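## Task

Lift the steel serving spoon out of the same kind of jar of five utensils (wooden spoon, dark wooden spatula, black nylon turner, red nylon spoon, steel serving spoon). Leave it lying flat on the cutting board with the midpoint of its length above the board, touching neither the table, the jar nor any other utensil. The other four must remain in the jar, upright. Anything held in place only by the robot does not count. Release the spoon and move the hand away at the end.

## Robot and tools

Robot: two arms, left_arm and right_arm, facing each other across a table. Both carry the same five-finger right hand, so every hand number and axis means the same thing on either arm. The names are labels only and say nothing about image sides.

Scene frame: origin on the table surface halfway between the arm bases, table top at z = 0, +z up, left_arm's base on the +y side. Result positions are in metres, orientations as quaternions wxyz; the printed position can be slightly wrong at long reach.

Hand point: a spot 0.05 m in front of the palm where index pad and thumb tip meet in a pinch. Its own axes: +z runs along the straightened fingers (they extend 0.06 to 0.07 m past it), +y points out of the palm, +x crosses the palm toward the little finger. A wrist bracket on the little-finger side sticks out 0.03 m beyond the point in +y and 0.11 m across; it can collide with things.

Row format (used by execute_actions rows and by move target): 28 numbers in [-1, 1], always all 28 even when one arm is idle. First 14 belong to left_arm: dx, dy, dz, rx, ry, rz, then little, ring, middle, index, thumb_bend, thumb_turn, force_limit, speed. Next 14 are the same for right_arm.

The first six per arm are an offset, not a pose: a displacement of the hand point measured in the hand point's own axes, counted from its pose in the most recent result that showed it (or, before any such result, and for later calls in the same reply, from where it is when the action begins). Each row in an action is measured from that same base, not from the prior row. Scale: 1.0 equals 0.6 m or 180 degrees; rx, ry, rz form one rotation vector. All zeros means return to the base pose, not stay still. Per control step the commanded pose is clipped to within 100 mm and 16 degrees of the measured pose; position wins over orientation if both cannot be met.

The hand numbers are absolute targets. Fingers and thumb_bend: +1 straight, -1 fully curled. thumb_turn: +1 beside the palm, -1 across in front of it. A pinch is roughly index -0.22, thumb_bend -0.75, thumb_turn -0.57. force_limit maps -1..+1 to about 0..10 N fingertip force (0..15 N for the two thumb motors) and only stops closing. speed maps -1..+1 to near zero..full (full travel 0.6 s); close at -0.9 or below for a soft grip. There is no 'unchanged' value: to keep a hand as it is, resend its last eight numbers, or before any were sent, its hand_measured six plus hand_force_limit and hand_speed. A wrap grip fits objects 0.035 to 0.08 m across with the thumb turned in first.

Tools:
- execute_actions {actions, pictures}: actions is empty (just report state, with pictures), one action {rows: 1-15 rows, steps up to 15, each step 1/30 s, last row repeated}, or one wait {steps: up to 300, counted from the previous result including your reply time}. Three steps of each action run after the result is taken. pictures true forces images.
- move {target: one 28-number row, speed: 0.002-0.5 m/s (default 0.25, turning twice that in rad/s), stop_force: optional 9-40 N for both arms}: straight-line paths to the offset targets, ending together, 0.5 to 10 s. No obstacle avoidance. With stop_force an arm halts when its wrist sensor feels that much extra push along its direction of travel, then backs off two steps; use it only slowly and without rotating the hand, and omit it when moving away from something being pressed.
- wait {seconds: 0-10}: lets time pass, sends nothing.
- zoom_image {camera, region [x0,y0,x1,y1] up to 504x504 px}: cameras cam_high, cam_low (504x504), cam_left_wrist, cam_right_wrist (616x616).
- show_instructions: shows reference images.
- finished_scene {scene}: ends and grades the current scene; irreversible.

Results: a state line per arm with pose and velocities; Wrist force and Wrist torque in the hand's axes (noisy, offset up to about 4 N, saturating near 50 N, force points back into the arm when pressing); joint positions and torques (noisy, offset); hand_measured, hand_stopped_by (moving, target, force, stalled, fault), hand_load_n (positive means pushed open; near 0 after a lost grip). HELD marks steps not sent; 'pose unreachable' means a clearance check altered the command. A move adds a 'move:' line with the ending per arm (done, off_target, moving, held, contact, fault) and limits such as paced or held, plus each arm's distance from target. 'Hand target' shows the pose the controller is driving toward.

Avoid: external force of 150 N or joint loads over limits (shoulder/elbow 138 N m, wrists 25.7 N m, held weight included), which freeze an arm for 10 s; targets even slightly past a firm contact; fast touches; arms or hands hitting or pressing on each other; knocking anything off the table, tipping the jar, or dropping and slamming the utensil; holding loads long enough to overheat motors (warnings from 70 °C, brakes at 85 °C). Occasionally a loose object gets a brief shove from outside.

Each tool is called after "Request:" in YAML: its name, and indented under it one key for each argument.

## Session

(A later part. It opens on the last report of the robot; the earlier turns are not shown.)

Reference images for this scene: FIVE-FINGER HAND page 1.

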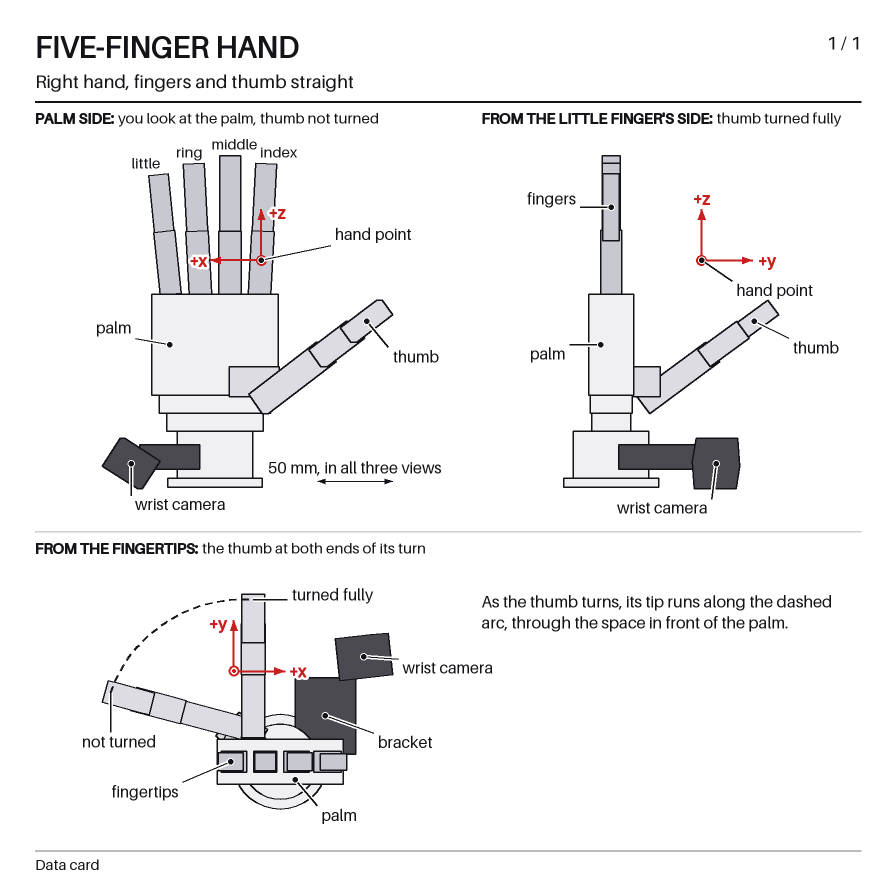

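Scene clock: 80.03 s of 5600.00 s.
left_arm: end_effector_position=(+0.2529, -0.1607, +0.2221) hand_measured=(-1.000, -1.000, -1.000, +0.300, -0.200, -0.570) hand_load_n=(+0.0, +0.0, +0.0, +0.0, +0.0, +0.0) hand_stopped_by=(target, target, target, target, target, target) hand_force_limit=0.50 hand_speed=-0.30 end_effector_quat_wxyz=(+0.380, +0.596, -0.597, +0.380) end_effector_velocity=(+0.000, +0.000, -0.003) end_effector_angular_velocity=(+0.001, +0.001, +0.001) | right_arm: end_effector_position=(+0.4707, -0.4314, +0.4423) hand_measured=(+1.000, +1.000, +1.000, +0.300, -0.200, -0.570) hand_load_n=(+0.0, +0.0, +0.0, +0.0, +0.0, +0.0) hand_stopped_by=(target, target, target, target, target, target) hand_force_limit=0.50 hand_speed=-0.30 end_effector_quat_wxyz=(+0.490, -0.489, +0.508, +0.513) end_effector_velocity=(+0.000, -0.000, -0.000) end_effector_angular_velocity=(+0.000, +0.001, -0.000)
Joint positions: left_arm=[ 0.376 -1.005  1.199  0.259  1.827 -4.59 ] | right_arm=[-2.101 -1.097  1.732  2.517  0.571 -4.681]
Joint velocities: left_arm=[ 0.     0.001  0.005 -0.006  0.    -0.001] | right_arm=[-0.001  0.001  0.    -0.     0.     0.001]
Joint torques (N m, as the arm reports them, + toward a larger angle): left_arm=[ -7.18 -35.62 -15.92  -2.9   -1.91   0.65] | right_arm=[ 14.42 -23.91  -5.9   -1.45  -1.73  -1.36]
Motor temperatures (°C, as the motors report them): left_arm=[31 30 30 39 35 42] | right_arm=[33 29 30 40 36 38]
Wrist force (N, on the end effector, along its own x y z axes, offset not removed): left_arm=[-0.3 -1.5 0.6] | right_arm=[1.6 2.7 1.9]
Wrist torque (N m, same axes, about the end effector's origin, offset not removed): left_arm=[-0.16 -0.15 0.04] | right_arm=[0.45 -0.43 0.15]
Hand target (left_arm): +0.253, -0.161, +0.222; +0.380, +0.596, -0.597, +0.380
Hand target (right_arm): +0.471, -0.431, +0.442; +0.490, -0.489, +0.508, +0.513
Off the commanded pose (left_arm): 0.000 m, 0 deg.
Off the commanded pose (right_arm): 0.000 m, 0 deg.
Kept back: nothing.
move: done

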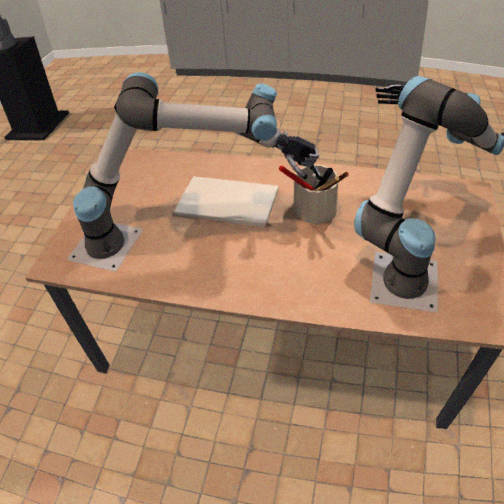

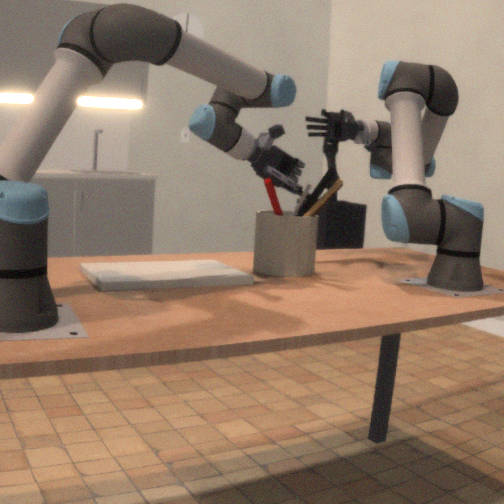

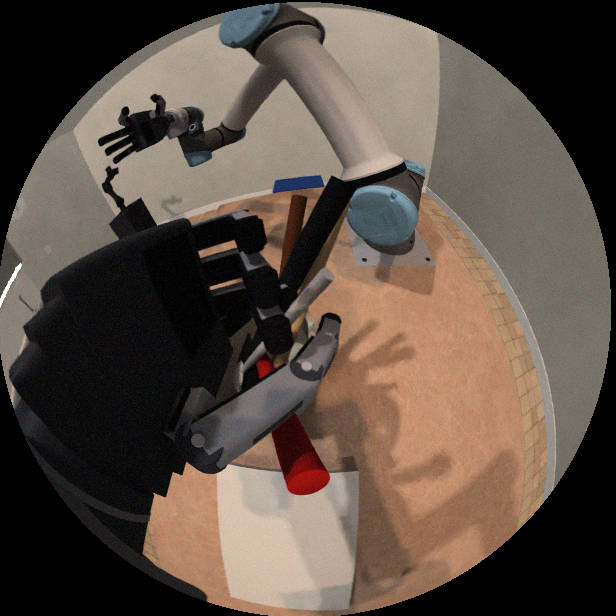

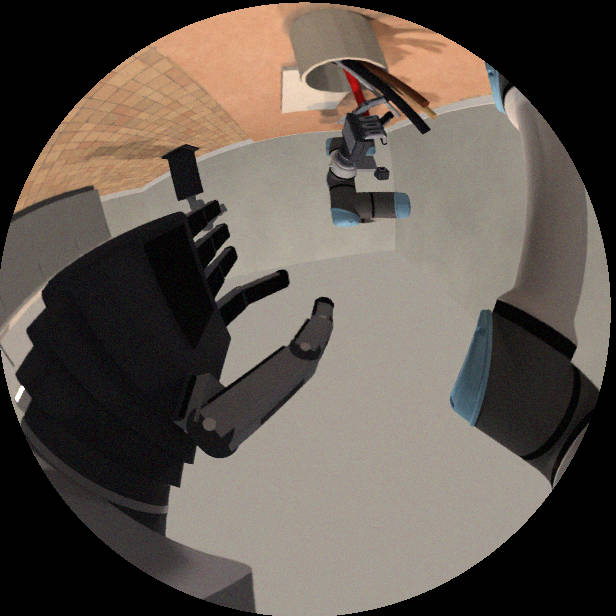

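Request:
execute_actions:
  actions:
    - {"rows":[[0,0,0,0,0,0,-1,-1,-1,-0.45,-0.9,-0.57,0.5,-0.6, 0,0,0,0,0,0,1,1,1,0.3,-0.2,-0.57,0.5,-0.3]],"steps":15}

Request:
wait:
  seconds: 1.5

Scene clock: 80.50 s of 5600.00 s.
left_arm: end_effector_position=(+0.2529, -0.1607, +0.2221) hand_measured=(-1.000, -1.000, -1.000, +0.102, -0.324, -0.570) hand_load_n=(+0.0, +0.0, +0.0, +0.5, +0.0, +0.0) hand_stopped_by=(target, target, target, moving, moving, target) hand_force_limit=0.50 hand_speed=-0.60 end_effector_quat_wxyz=(+0.380, +0.596, -0.597, +0.380) end_effector_velocity=(+0.001, +0.001, -0.001) end_effector_angular_velocity=(+0.003, +0.001, +0.001) | right_arm: end_effector_position=(+0.4707, -0.4314, +0.4423) hand_measured=(+1.000, +1.000, +1.000, +0.300, -0.200, -0.570) hand_load_n=(+0.0, +0.0, +0.0, +0.0, +0.0, +0.0) hand_stopped_by=(target, target, target, target, target, target) hand_force_limit=0.50 hand_speed=-0.30 end_effector_quat_wxyz=(+0.490, -0.489, +0.508, +0.513) end_effector_velocity=(-0.000, +0.000, -0.000) end_effector_angular_velocity=(+0.000, -0.000, +0.001)
Joint positions: left_arm=[ 0.376 -1.005  1.199  0.258  1.827 -4.59 ] | right_arm=[-2.101 -1.097  1.732  2.517  0.571 -4.681]
Joint velocities: left_arm=[ 0.001  0.     0.     0.002  0.    -0.   ] | right_arm=[ 0.     0.     0.     0.     0.001 -0.001]
Joint torques (N m, as the arm reports them, + toward a larger angle): left_arm=[ -7.14 -47.17 -30.37   2.24  -1.41   0.08] | right_arm=[ 13.18 -23.75  -7.16  -1.53  -1.83  -1.42]
Motor temperatures (°C, as the motors report them): left_arm=[31 30 30 39 35 42] | right_arm=[33 29 30 40 36 38]
Wrist force (N, on the end effector, along its own x y z axes, offset not removed): left_arm=[1.0 -1.6 -0.2] | right_arm=[2.2 0.1 2.0]
Wrist torque (N m, same axes, about the end effector's origin, offset not removed): left_arm=[-0.02 -0.24 0.12] | right_arm=[0.09 -0.52 0.05]
Steps of this call (steps 1 to 2: nothing new was sent; steps 3 to 14: the first 12 steps of this action). Readings (end_effector_position | what the end effector reports):
3: left_arm (+0.2529, -0.1607, +0.2219) | right_arm (+0.4707, -0.4314, +0.4423) | left_arm hand_measured=(-1.000, -1.000, -1.000, +0.300, -0.200, -0.570) hand_load_n=(+0.0, +0.0, +0.0, +0.0, +0.0, +0.0) hand_stopped_by=(target, target, target, moving, moving, target) hand_force_limit=0.50 hand_speed=-0.60 | right_arm hand_measured=(+1.000, +1.000, +1.000, +0.300, -0.200, -0.570) hand_load_n=(+0.0, +0.0, +0.0, +0.0, +0.0, +0.0) hand_stopped_by=(target, target, target, target, target, target) hand_force_limit=0.50 hand_speed=-0.30
4: left_arm (+0.2529, -0.1607, +0.2219) | right_arm (+0.4707, -0.4314, +0.4423) | left_arm hand_measured=(-1.000, -1.000, -1.000, +0.300, -0.200, -0.570) hand_load_n=(+0.0, +0.0, +0.0, +0.0, +0.0, +0.0) hand_stopped_by=(target, target, target, moving, moving, target) hand_force_limit=0.50 hand_speed=-0.60 | right_arm hand_measured=(+1.000, +1.000, +1.000, +0.300, -0.200, -0.570) hand_load_n=(+0.0, +0.0, +0.0, +0.0, +0.0, +0.0) hand_stopped_by=(target, target, target, target, target, target) hand_force_limit=0.50 hand_speed=-0.30
6: left_arm (+0.2529, -0.1607, +0.2219) | right_arm (+0.4707, -0.4314, +0.4423) | left_arm hand_measured=(-1.000, -1.000, -1.000, +0.280, -0.212, -0.570) hand_load_n=(+0.0, +0.0, +0.0, +0.0, +0.0, +0.0) hand_stopped_by=(target, target, target, moving, moving, target) hand_force_limit=0.50 hand_speed=-0.60 | right_arm hand_measured=(+1.000, +1.000, +1.000, +0.300, -0.200, -0.570) hand_load_n=(+0.0, +0.0, +0.0, +0.0, +0.0, +0.0) hand_stopped_by=(target, target, target, target, target, target) hand_force_limit=0.50 hand_speed=-0.30
10: left_arm (+0.2529, -0.1607, +0.2220) | right_arm (+0.4707, -0.4314, +0.4423) | left_arm hand_measured=(-1.000, -1.000, -1.000, +0.192, -0.268, -0.570) hand_load_n=(+0.0, +0.0, +0.0, +0.5, +0.0, +0.0) hand_stopped_by=(target, target, target, moving, moving, target) hand_force_limit=0.50 hand_speed=-0.60 | right_arm hand_measured=(+1.000, +1.000, +1.000, +0.300, -0.200, -0.570) hand_load_n=(+0.0, +0.0, +0.0, +0.0, +0.0, +0.0) hand_stopped_by=(target, target, target, target, target, target) hand_force_limit=0.50 hand_speed=-0.30
14: the state above

Scene clock: 82.10 s of 5600.00 s.
left_arm: end_effector_position=(+0.2529, -0.1607, +0.2221) hand_measured=(-1.000, -1.000, -1.000, -0.050, -0.462, -0.570) hand_load_n=(+0.0, +0.0, +0.0, +11.5, +11.5, +4.0) hand_stopped_by=(target, target, target, force, force, target) hand_force_limit=0.50 hand_speed=-0.60 end_effector_quat_wxyz=(+0.380, +0.596, -0.597, +0.380) end_effector_velocity=(+0.000, +0.000, +0.000) end_effector_angular_velocity=(+0.000, +0.001, +0.001) | right_arm: end_effector_position=(+0.4707, -0.4314, +0.4423) hand_measured=(+1.000, +1.000, +1.000, +0.300, -0.200, -0.570) hand_load_n=(+0.0, +0.0, +0.0, +0.0, +0.0, +0.0) hand_stopped_by=(target, target, target, target, target, target) hand_force_limit=0.50 hand_speed=-0.30 end_effector_quat_wxyz=(+0.490, -0.489, +0.508, +0.513) end_effector_velocity=(-0.000, +0.001, -0.000) end_effector_angular_velocity=(+0.000, -0.001, +0.003)
Joint positions: left_arm=[ 0.376 -1.005  1.199  0.259  1.827 -4.59 ] | right_arm=[-2.101 -1.097  1.732  2.517  0.571 -4.681]
Joint velocities: left_arm=[ 0.001 -0.001  0.     0.001  0.001 -0.001] | right_arm=[ 0.003  0.    -0.     0.     0.001 -0.001]
Joint torques (N m, as the arm reports them, + toward a larger angle): left_arm=[ -3.28 -58.15 -25.31   2.46   1.02  -0.05] | right_arm=[ 13.64 -24.18  -6.53  -1.41  -1.65  -1.49]
Motor temperatures (°C, as the motors report them): left_arm=[31 30 30 39 35 42] | right_arm=[33 29 30 40 36 38]
Wrist force (N, on the end effector, along its own x y z axes, offset not removed): left_arm=[0.5 -0.2 0.7] | right_arm=[0.1 2.2 0.9]
Wrist torque (N m, same axes, about the end effector's origin, offset not removed): left_arm=[-0.03 0.04 0.22] | right_arm=[0.44 -0.18 0.05]
Hand target (left_arm): +0.253, -0.161, +0.222; +0.380, +0.596, -0.597, +0.380
Hand target (right_arm): +0.471, -0.431, +0.442; +0.490, -0.489, +0.508, +0.513
Off the commanded pose (left_arm): 0.000 m, 0 deg.
Off the commanded pose (right_arm): 0.000 m, 0 deg.
Kept back: nothing.
Steps of this call (steps 1 to 3: the last 3 steps of your previous action; steps 4 to 48: nothing new was sent). Readings (end_effector_position | what the end effector reports):
1: left_arm (+0.2529, -0.1607, +0.2221) | right_arm (+0.4707, -0.4314, +0.4423) | left_arm hand_measured=(-1.000, -1.000, -1.000, +0.080, -0.338, -0.570) hand_load_n=(+0.0, +0.0, +0.0, +0.5, +0.0, +0.0) hand_stopped_by=(target, target, target, moving, moving, target) hand_force_limit=0.50 hand_speed=-0.60 | right_arm hand_measured=(+1.000, +1.000, +1.000, +0.300, -0.200, -0.570) hand_load_n=(+0.0, +0.0, +0.0, +0.0, +0.0, +0.0) hand_stopped_by=(target, target, target, target, target, target) hand_force_limit=0.50 hand_speed=-0.30
2: left_arm (+0.2529, -0.1607, +0.2220) | right_arm (+0.4707, -0.4314, +0.4423) | left_arm hand_measured=(-1.000, -1.000, -1.000, +0.058, -0.354, -0.570) hand_load_n=(+0.0, +0.0, +0.0, +0.5, +0.0, +0.0) hand_stopped_by=(target, target, target, moving, moving, target) hand_force_limit=0.50 hand_speed=-0.60 | right_arm hand_measured=(+1.000, +1.000, +1.000, +0.300, -0.200, -0.570) hand_load_n=(+0.0, +0.0, +0.0, +0.0, +0.0, +0.0) hand_stopped_by=(target, target, target, target, target, target) hand_force_limit=0.50 hand_speed=-0.30
4: left_arm (+0.2529, -0.1607, +0.2220) | right_arm (+0.4707, -0.4314, +0.4423) | left_arm hand_measured=(-1.000, -1.000, -1.000, +0.014, -0.380, -0.570) hand_load_n=(+0.0, +0.0, +0.0, +0.5, +0.0, +0.0) hand_stopped_by=(target, target, target, moving, moving, target) hand_force_limit=0.50 hand_speed=-0.60 | right_arm hand_measured=(+1.000, +1.000, +1.000, +0.300, -0.200, -0.570) hand_load_n=(+0.0, +0.0, +0.0, +0.0, +0.0, +0.0) hand_stopped_by=(target, target, target, target, target, target) hand_force_limit=0.50 hand_speed=-0.30
8: left_arm (+0.2529, -0.1607, +0.2220) | right_arm (+0.4707, -0.4314, +0.4423) | left_arm hand_measured=(-1.000, -1.000, -1.000, -0.050, -0.428, -0.570) hand_load_n=(+0.0, +0.0, +0.0, +10.0, +9.0, +3.5) hand_stopped_by=(target, target, target, force, moving, target) hand_force_limit=0.50 hand_speed=-0.60 | right_arm hand_measured=(+1.000, +1.000, +1.000, +0.300, -0.200, -0.570) hand_load_n=(+0.0, +0.0, +0.0, +0.0, +0.0, +0.0) hand_stopped_by=(target, target, target, target, target, target) hand_force_limit=0.50 hand_speed=-0.30
48: the state above

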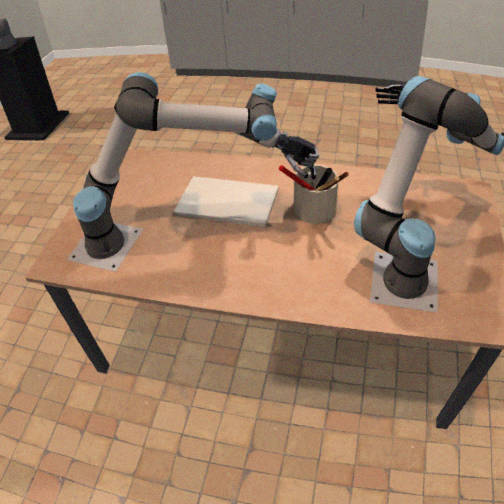

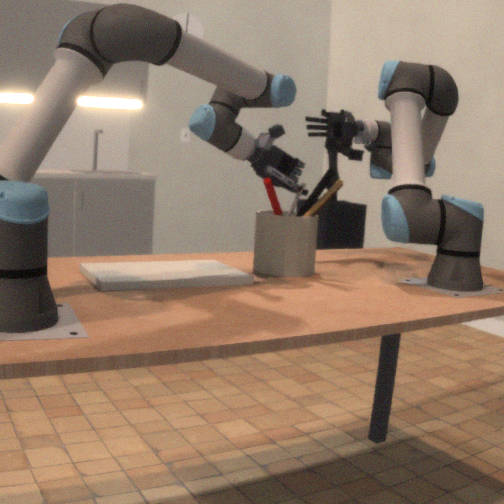

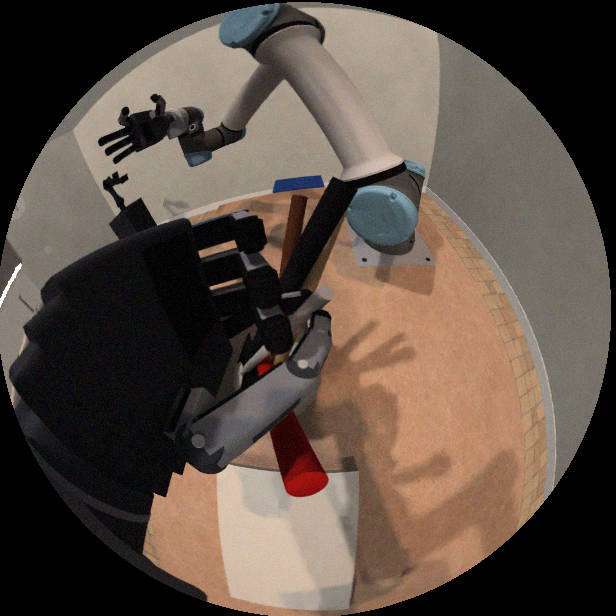

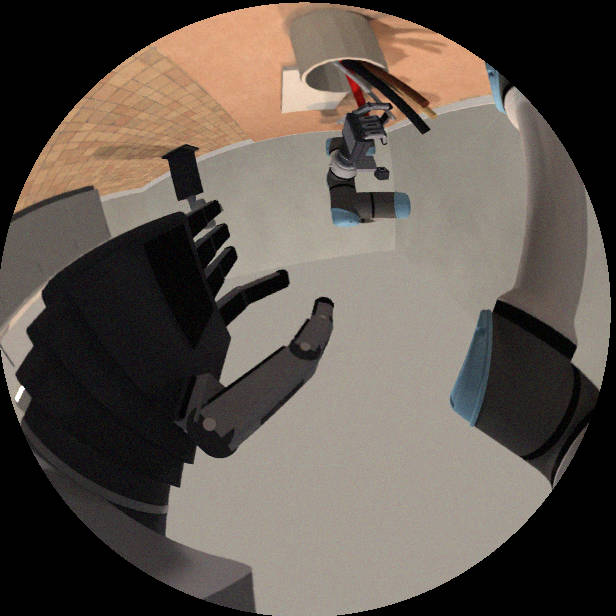

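Gripped. Lift 0.22 vertically.

Request:
move:
  target: [0.334,0,-0.154,0,0,0,-1,-1,-1,-0.45,-0.9,-0.57,0.5,-0.6, 0,0,0,0,0,0,1,1,1,0.3,-0.2,-0.57,0.5,-0.3]
  speed: 0.05

Scene clock: 87.23 s of 5600.00 s.
left_arm: end_effector_position=(+0.2531, -0.1617, +0.4424) hand_measured=(-1.000, -1.000, -1.000, -0.050, -0.466, -0.570) hand_load_n=(+0.0, +0.0, +0.0, +0.0, +0.0, +0.0) hand_stopped_by=(target, target, target, force, force, target) hand_force_limit=0.50 hand_speed=-0.60 end_effector_quat_wxyz=(+0.380, +0.596, -0.597, +0.380) end_effector_velocity=(+0.001, -0.000, +0.003) end_effector_angular_velocity=(+0.002, -0.001, -0.001) | right_arm: end_effector_position=(+0.4707, -0.4314, +0.4423) hand_measured=(+1.000, +1.000, +1.000, +0.300, -0.200, -0.570) hand_load_n=(+0.0, +0.0, +0.0, +0.0, +0.0, +0.0) hand_stopped_by=(target, target, target, target, target, target) hand_force_limit=0.50 hand_speed=-0.30 end_effector_quat_wxyz=(+0.490, -0.489, +0.508, +0.513) end_effector_velocity=(+0.000, +0.000, +0.000) end_effector_angular_velocity=(-0.000, -0.000, -0.001)
Joint positions: left_arm=[ 0.376 -0.918  0.481  0.888  1.826 -4.59 ] | right_arm=[-2.101 -1.097  1.732  2.517  0.571 -4.681]
Joint velocities: left_arm=[ 0.002  0.013 -0.031  0.021  0.002  0.003] | right_arm=[ 0.    -0.    -0.     0.    -0.001  0.   ]
Joint torques (N m, as the arm reports them, + toward a larger angle): left_arm=[  7.54 -36.42 -27.52   2.17   2.76   2.17] | right_arm=[ 14.06 -23.76  -6.05  -1.61  -1.6   -1.41]
Motor temperatures (°C, as the motors report them): left_arm=[31 30 30 39 35 42] | right_arm=[33 29 30 40 36 38]
Wrist force (N, on the end effector, along its own x y z axes, offset not removed): left_arm=[0.0 -1.8 1.6] | right_arm=[2.5 2.8 2.0]
Wrist torque (N m, same axes, about the end effector's origin, offset not removed): left_arm=[-0.35 -0.21 0.09] | right_arm=[0.39 -0.55 0.20]
Hand target (left_arm): +0.253, -0.162, +0.443; +0.380, +0.596, -0.597, +0.380
Hand target (right_arm): +0.471, -0.431, +0.442; +0.490, -0.489, +0.508, +0.513
Off the commanded pose (left_arm): 0.000 m, 0 deg.
Off the commanded pose (right_arm): 0.000 m, 0 deg.
Kept back: nothing.
move: done

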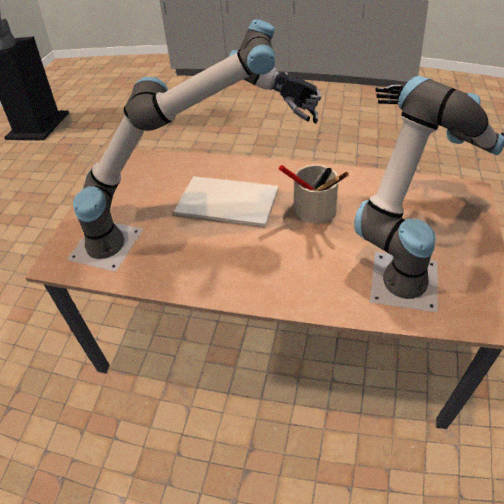

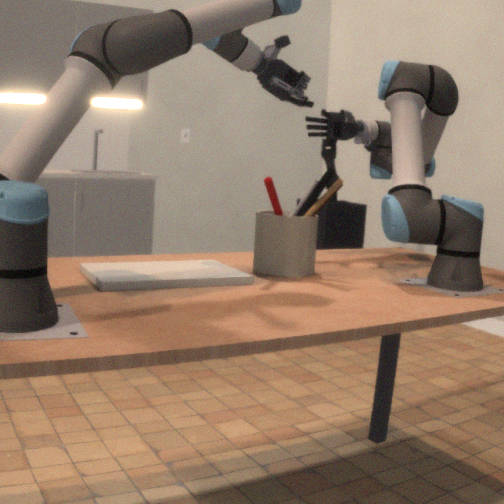

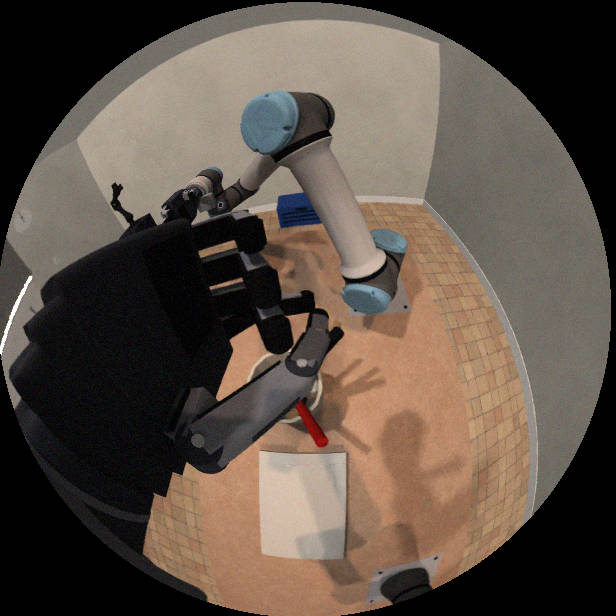

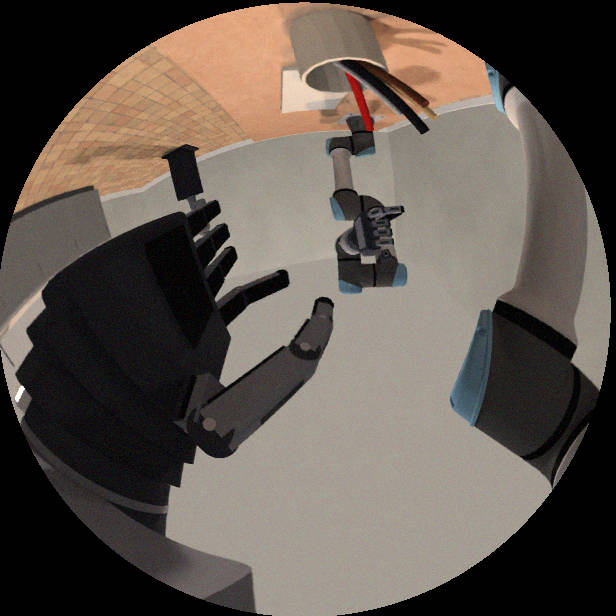

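Request:
move:
  target: [-0.29,0,0.134,0,0,0,-1,-1,-1,0.3,-0.2,-0.57,1,-0.3, 0,0,0,0,0,0,1,1,1,0.3,-0.2,-0.57,0.5,-0.3]
  speed: 0.12

Request:
zoom_image:
  camera: "cam_low"
  region: [240,110,360,230]

Request:
zoom_image:
  camera: "cam_high"
  region: [260,120,370,230]

Scene clock: 89.63 s of 5600.00 s.
left_arm: end_effector_position=(+0.2529, -0.1610, +0.2512) hand_measured=(-1.000, -1.000, -1.000, +0.300, -0.200, -0.570) hand_load_n=(+0.0, +0.0, +0.0, +0.0, +0.0, +0.0) hand_stopped_by=(target, target, target, target, target, target) hand_force_limit=1.00 hand_speed=-0.30 end_effector_quat_wxyz=(+0.380, +0.596, -0.597, +0.380) end_effector_velocity=(+0.002, +0.000, -0.004) end_effector_angular_velocity=(-0.000, +0.001, +0.004) | right_arm: end_effector_position=(+0.4707, -0.4314, +0.4423) hand_measured=(+1.000, +1.000, +1.000, +0.300, -0.200, -0.570) hand_load_n=(+0.0, +0.0, +0.0, +0.0, +0.0, +0.0) hand_stopped_by=(target, target, target, target, target, target) hand_force_limit=0.50 hand_speed=-0.30 end_effector_quat_wxyz=(+0.490, -0.489, +0.508, +0.513) end_effector_velocity=(+0.000, -0.000, -0.000) end_effector_angular_velocity=(+0.000, -0.000, -0.000)
Joint positions: left_arm=[ 0.376 -1.016  1.142  0.327  1.826 -4.59 ] | right_arm=[-2.101 -1.097  1.732  2.517  0.571 -4.681]
Joint velocities: left_arm=[ 0.002  0.001  0.007 -0.01  -0.002 -0.002] | right_arm=[-0.001  0.    -0.     0.     0.    -0.   ]
Joint torques (N m, as the arm reports them, + toward a larger angle): left_arm=[ -7.47 -35.65 -16.41  -2.9   -1.85  -2.07] | right_arm=[ 14.84 -25.02  -6.77  -1.31  -1.68  -1.31]
Motor temperatures (°C, as the motors report them): left_arm=[31 30 30 39 35 42] | right_arm=[33 29 30 40 36 38]
Wrist force (N, on the end effector, along its own x y z axes, offset not removed): left_arm=[-0.2 -1.2 0.6] | right_arm=[0.1 2.0 2.9]
Wrist torque (N m, same axes, about the end effector's origin, offset not removed): left_arm=[-0.20 -0.21 0.11] | right_arm=[0.37 -0.21 0.07]
Hand target (left_arm): +0.253, -0.161, +0.251; +0.380, +0.596, -0.597, +0.380
Hand target (right_arm): +0.471, -0.431, +0.442; +0.490, -0.489, +0.508, +0.513
Off the commanded pose (left_arm): 0.000 m, 0 deg.
Off the commanded pose (right_arm): 0.000 m, 0 deg.
Kept back: nothing.
move: done

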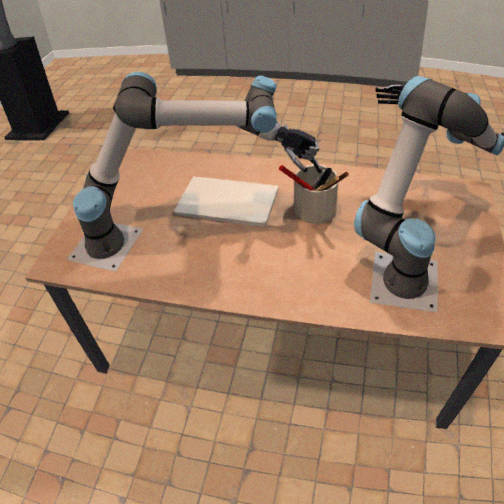

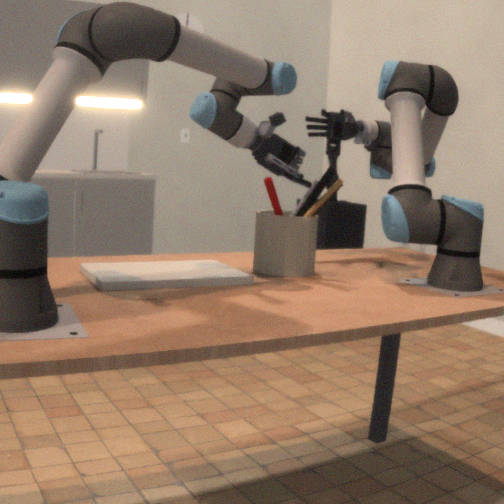

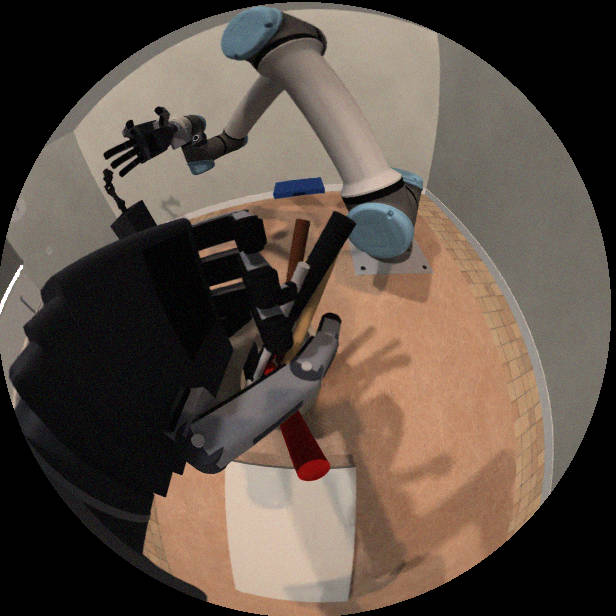

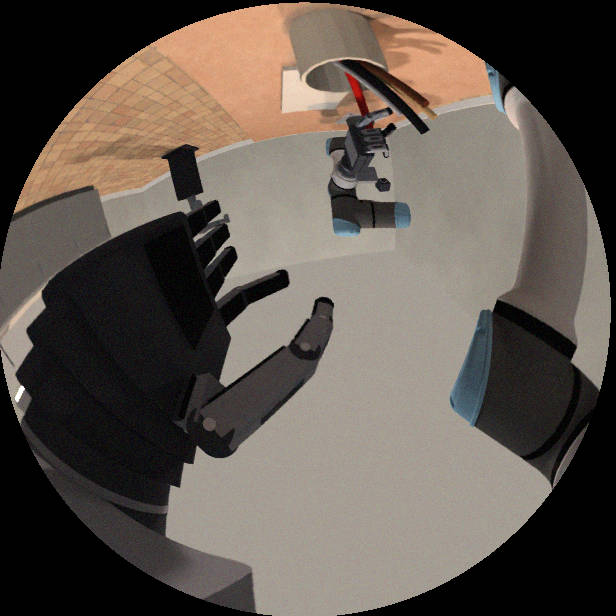

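Region (240, 110, 360, 230) of cam_low's 504x504 image, scaled by 4.200, with more detail than that image has.

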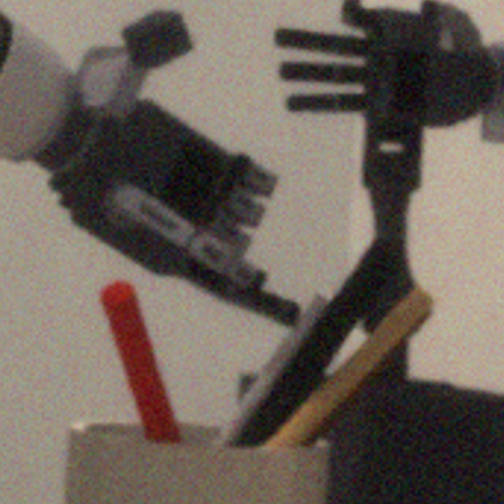

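Region (260, 120, 370, 230) of cam_high's 504x504 image, scaled by 4.582, with more detail than that image has.

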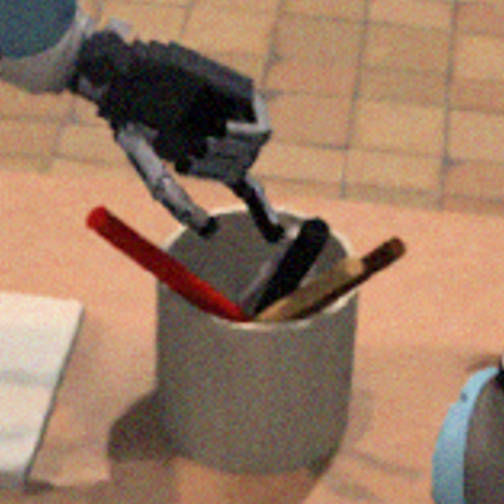

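Request:
execute_actions:
  actions: []

Scene clock: 89.87 s of 5600.00 s.
left_arm: end_effector_position=(+0.2529, -0.1610, +0.2508) hand_measured=(-1.000, -1.000, -1.000, +0.300, -0.200, -0.570) hand_load_n=(+0.0, +0.0, +0.0, +0.0, +0.0, +0.0) hand_stopped_by=(target, target, target, target, target, target) hand_force_limit=1.00 hand_speed=-0.30 end_effector_quat_wxyz=(+0.380, +0.596, -0.597, +0.380) end_effector_velocity=(+0.000, -0.000, +0.000) end_effector_angular_velocity=(-0.002, -0.001, +0.001) | right_arm: end_effector_position=(+0.4707, -0.4314, +0.4423) hand_measured=(+1.000, +1.000, +1.000, +0.300, -0.200, -0.570) hand_load_n=(+0.0, +0.0, +0.0, +0.0, +0.0, +0.0) hand_stopped_by=(target, target, target, target, target, target) hand_force_limit=0.50 hand_speed=-0.30 end_effector_quat_wxyz=(+0.490, -0.489, +0.508, +0.513) end_effector_velocity=(+0.000, +0.000, -0.000) end_effector_angular_velocity=(+0.000, +0.001, -0.001)
Joint positions: left_arm=[ 0.376 -1.016  1.142  0.326  1.826 -4.59 ] | right_arm=[-2.101 -1.097  1.732  2.517  0.571 -4.681]
Joint velocities: left_arm=[ 0.    -0.     0.001 -0.003 -0.001  0.   ] | right_arm=[ 0.     0.001 -0.     0.    -0.001  0.   ]
Joint torques (N m, as the arm reports them, + toward a larger angle): left_arm=[ -7.82 -35.3  -17.47  -2.72  -1.94  -2.17] | right_arm=[ 13.01 -23.75  -6.46  -1.63  -1.73  -1.3 ]
Motor temperatures (°C, as the motors report them): left_arm=[31 30 30 39 35 42] | right_arm=[33 29 30 40 36 38]
Wrist force (N, on the end effector, along its own x y z axes, offset not removed): left_arm=[0.5 -1.4 1.8] | right_arm=[1.4 2.4 1.7]
Wrist torque (N m, same axes, about the end effector's origin, offset not removed): left_arm=[-0.31 -0.28 0.12] | right_arm=[0.40 -0.34 0.01]
Hand target (left_arm): +0.253, -0.161, +0.251; +0.380, +0.596, -0.597, +0.380
Hand target (right_arm): +0.471, -0.431, +0.442; +0.490, -0.489, +0.508, +0.513
Off the commanded pose (left_arm): 0.000 m, 0 deg.
Off the commanded pose (right_arm): 0.000 m, 0 deg.
Kept back: nothing.
Steps of this call (steps 1 to 7: nothing new was sent). Readings (end_effector_position | what the end effector reports):
1: left_arm (+0.2529, -0.1610, +0.2511) | right_arm (+0.4707, -0.4314, +0.4423) | left_arm hand_measured=(-1.000, -1.000, -1.000, +0.300, -0.200, -0.570) hand_load_n=(+0.0, +0.0, +0.0, +0.0, +0.0, +0.0) hand_stopped_by=(target, target, target, target, target, target) hand_force_limit=1.00 hand_speed=-0.30 | right_arm hand_measured=(+1.000, +1.000, +1.000, +0.300, -0.200, -0.570) hand_load_n=(+0.0, +0.0, +0.0, +0.0, +0.0, +0.0) hand_stopped_by=(target, target, target, target, target, target) hand_force_limit=0.50 hand_speed=-0.30
2: left_arm (+0.2529, -0.1610, +0.2510) | right_arm (+0.4707, -0.4314, +0.4423) | left_arm hand_measured=(-1.000, -1.000, -1.000, +0.300, -0.200, -0.570) hand_load_n=(+0.0, +0.0, +0.0, +0.0, +0.0, +0.0) hand_stopped_by=(target, target, target, target, target, target) hand_force_limit=1.00 hand_speed=-0.30 | right_arm hand_measured=(+1.000, +1.000, +1.000, +0.300, -0.200, -0.570) hand_load_n=(+0.0, +0.0, +0.0, +0.0, +0.0, +0.0) hand_stopped_by=(target, target, target, target, target, target) hand_force_limit=0.50 hand_speed=-0.30
4: left_arm (+0.2529, -0.1610, +0.2509) | right_arm (+0.4707, -0.4314, +0.4423) | left_arm hand_measured=(-1.000, -1.000, -1.000, +0.300, -0.200, -0.570) hand_load_n=(+0.0, +0.0, +0.0, +0.0, +0.0, +0.0) hand_stopped_by=(target, target, target, target, target, target) hand_force_limit=1.00 hand_speed=-0.30 | right_arm hand_measured=(+1.000, +1.000, +1.000, +0.300, -0.200, -0.570) hand_load_n=(+0.0, +0.0, +0.0, +0.0, +0.0, +0.0) hand_stopped_by=(target, target, target, target, target, target) hand_force_limit=0.50 hand_speed=-0.30
7: the state above

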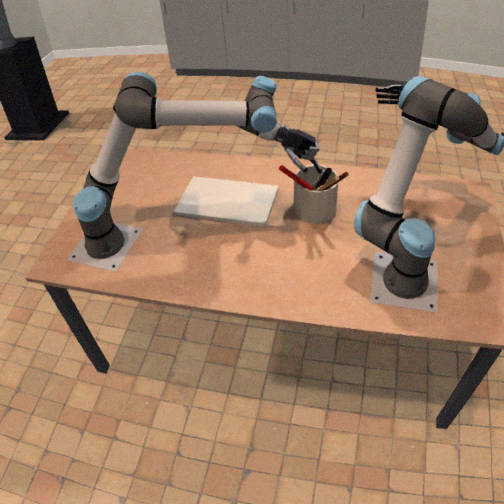

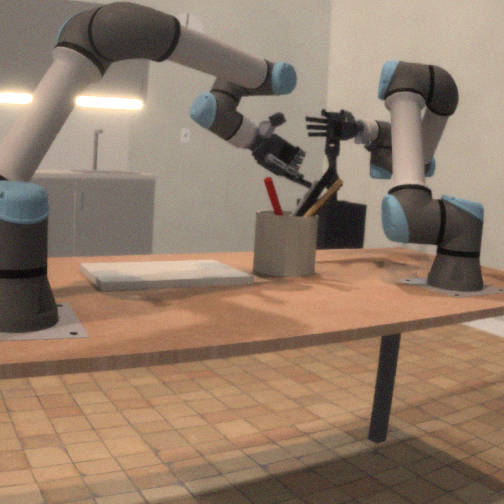

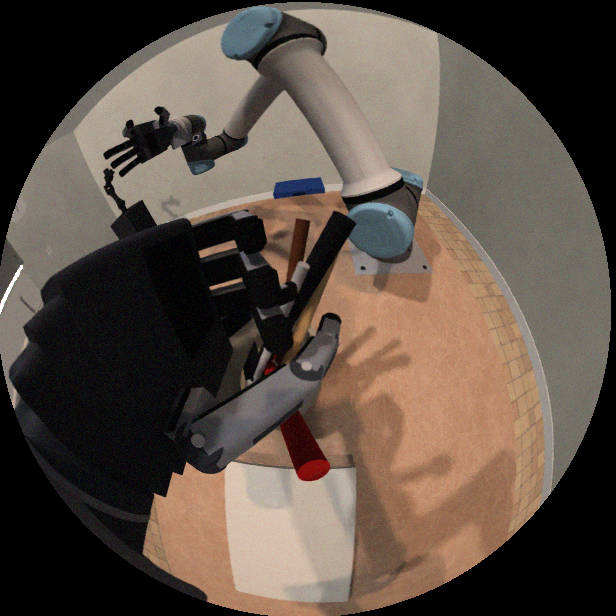

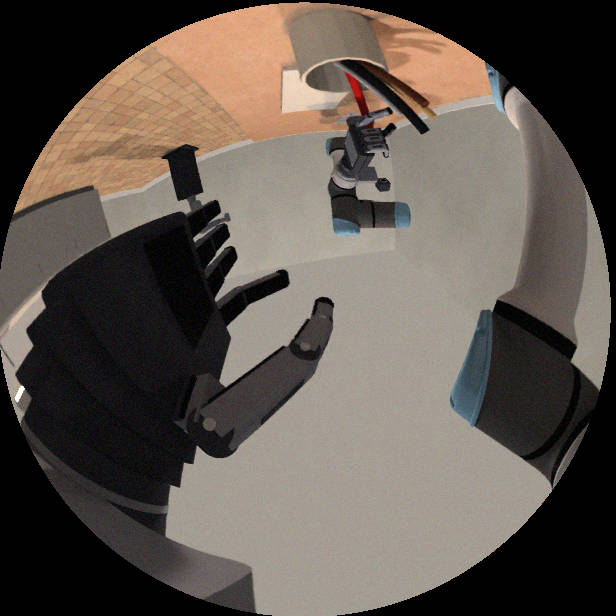

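Request:
move:
  target: [0,0,0.05,0,0,0,-1,-1,-1,0.3,-0.2,-0.57,1,-0.3,0,0,0,0,0,0,1,1,1,0.3,-0.2,-0.57,0.5,-0.3]
  speed: 0.03

Request:
zoom_image:
  camera: "cam_left_wrist"
  region: [180,180,430,430]

Request:
zoom_image:
  camera: "cam_low"
  region: [240,110,360,230]

Scene clock: 91.50 s of 5600.00 s.
left_arm: end_effector_position=(+0.2528, -0.1879, +0.2382) hand_measured=(-1.000, -1.000, -1.000, +0.300, -0.200, -0.570) hand_load_n=(+0.0, +0.0, +0.0, -0.5, +0.0, +0.0) hand_stopped_by=(target, target, target, target, target, target) hand_force_limit=1.00 hand_speed=-0.30 end_effector_quat_wxyz=(+0.380, +0.596, -0.597, +0.380) end_effector_velocity=(-0.001, -0.002, -0.001) end_effector_angular_velocity=(+0.000, +0.000, -0.000) | right_arm: end_effector_position=(+0.4707, -0.4314, +0.4423) hand_measured=(+1.000, +1.000, +1.000, +0.300, -0.200, -0.570) hand_load_n=(+0.0, +0.0, +0.0, +0.0, +0.0, +0.0) hand_stopped_by=(target, target, target, target, target, target) hand_force_limit=0.50 hand_speed=-0.30 end_effector_quat_wxyz=(+0.490, -0.489, +0.508, +0.513) end_effector_velocity=(-0.000, +0.001, -0.000) end_effector_angular_velocity=(+0.000, -0.000, +0.002)
Joint positions: left_arm=[ 0.364 -0.949  1.067  0.332  1.815 -4.596] | right_arm=[-2.101 -1.097  1.732  2.517  0.571 -4.681]
Joint velocities: left_arm=[-0.002  0.006 -0.007  0.002 -0.002 -0.001] | right_arm=[ 0.002 -0.     0.     0.     0.001 -0.   ]
Joint torques (N m, as the arm reports them, + toward a larger angle): left_arm=[ -7.49 -38.39 -29.44   1.95  -1.84  -2.29] | right_arm=[ 14.1  -24.81  -7.13  -1.5   -1.6   -1.36]
Motor temperatures (°C, as the motors report them): left_arm=[31 30 30 39 35 42] | right_arm=[33 29 30 40 36 38]
Wrist force (N, on the end effector, along its own x y z axes, offset not removed): left_arm=[-1.0 -1.2 0.7] | right_arm=[0.6 2.2 1.5]
Wrist torque (N m, same axes, about the end effector's origin, offset not removed): left_arm=[-0.15 -0.19 0.09] | right_arm=[0.47 -0.32 0.07]
Hand target (left_arm): +0.253, -0.188, +0.238; +0.380, +0.596, -0.597, +0.380
Hand target (right_arm): +0.471, -0.431, +0.442; +0.490, -0.489, +0.508, +0.513
Off the commanded pose (left_arm): 0.000 m, 0 deg.
Off the commanded pose (right_arm): 0.000 m, 0 deg.
Kept back: nothing.
move: done

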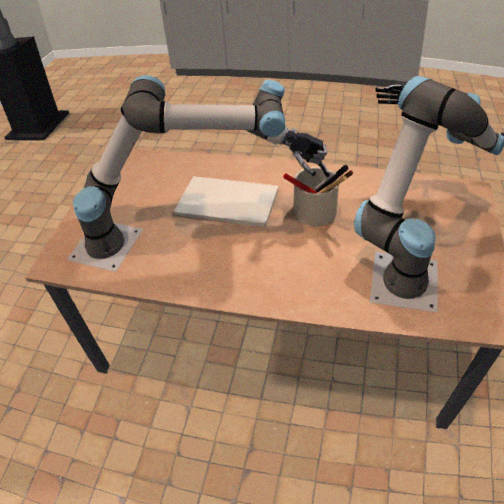

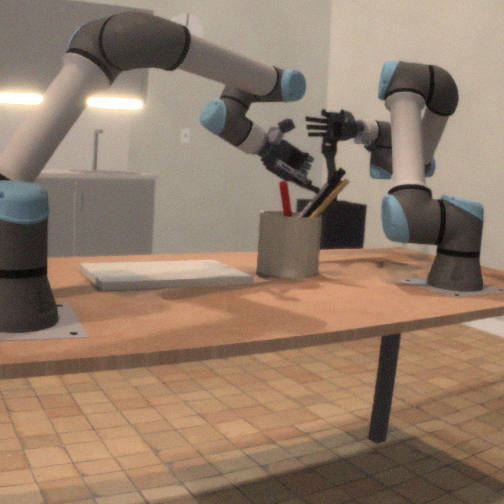

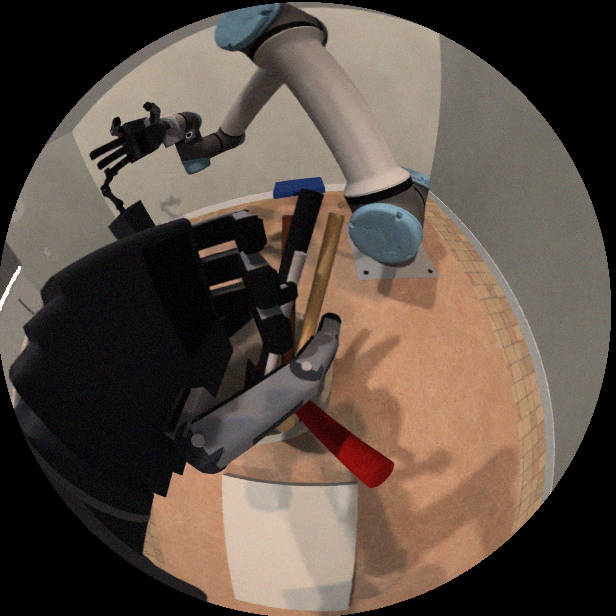

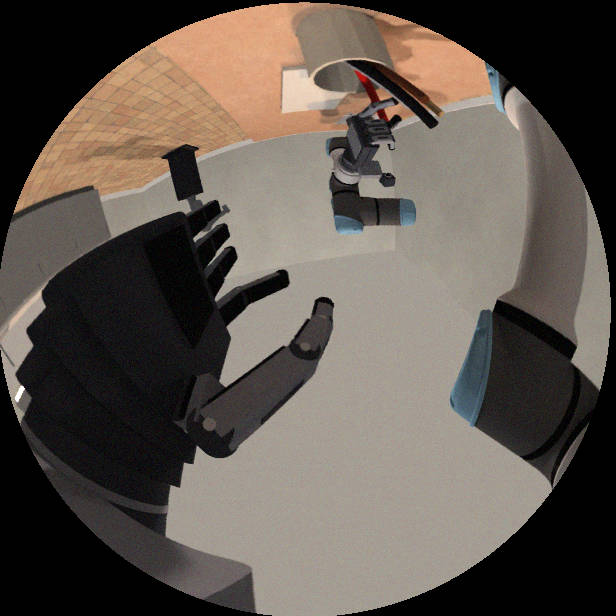

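Region (180, 180, 430, 430) of cam_left_wrist's 616x616 image, scaled by 2.016, with more detail than that image has.

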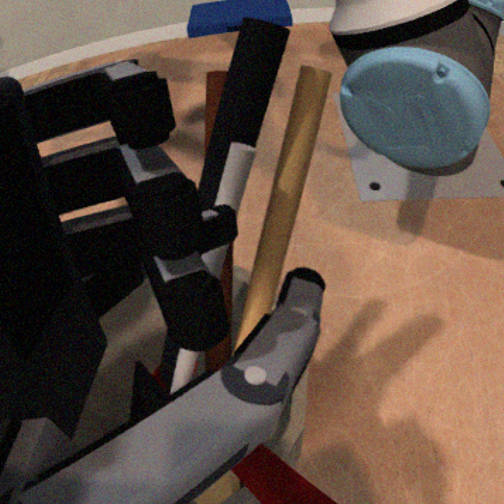

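Region (240, 110, 360, 230) of cam_low's 504x504 image, scaled by 4.200, with more detail than that image has.

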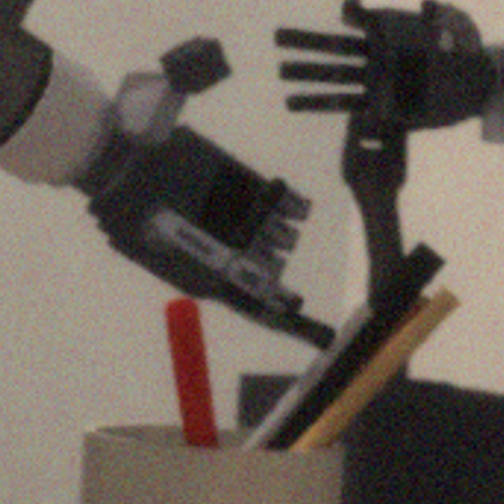

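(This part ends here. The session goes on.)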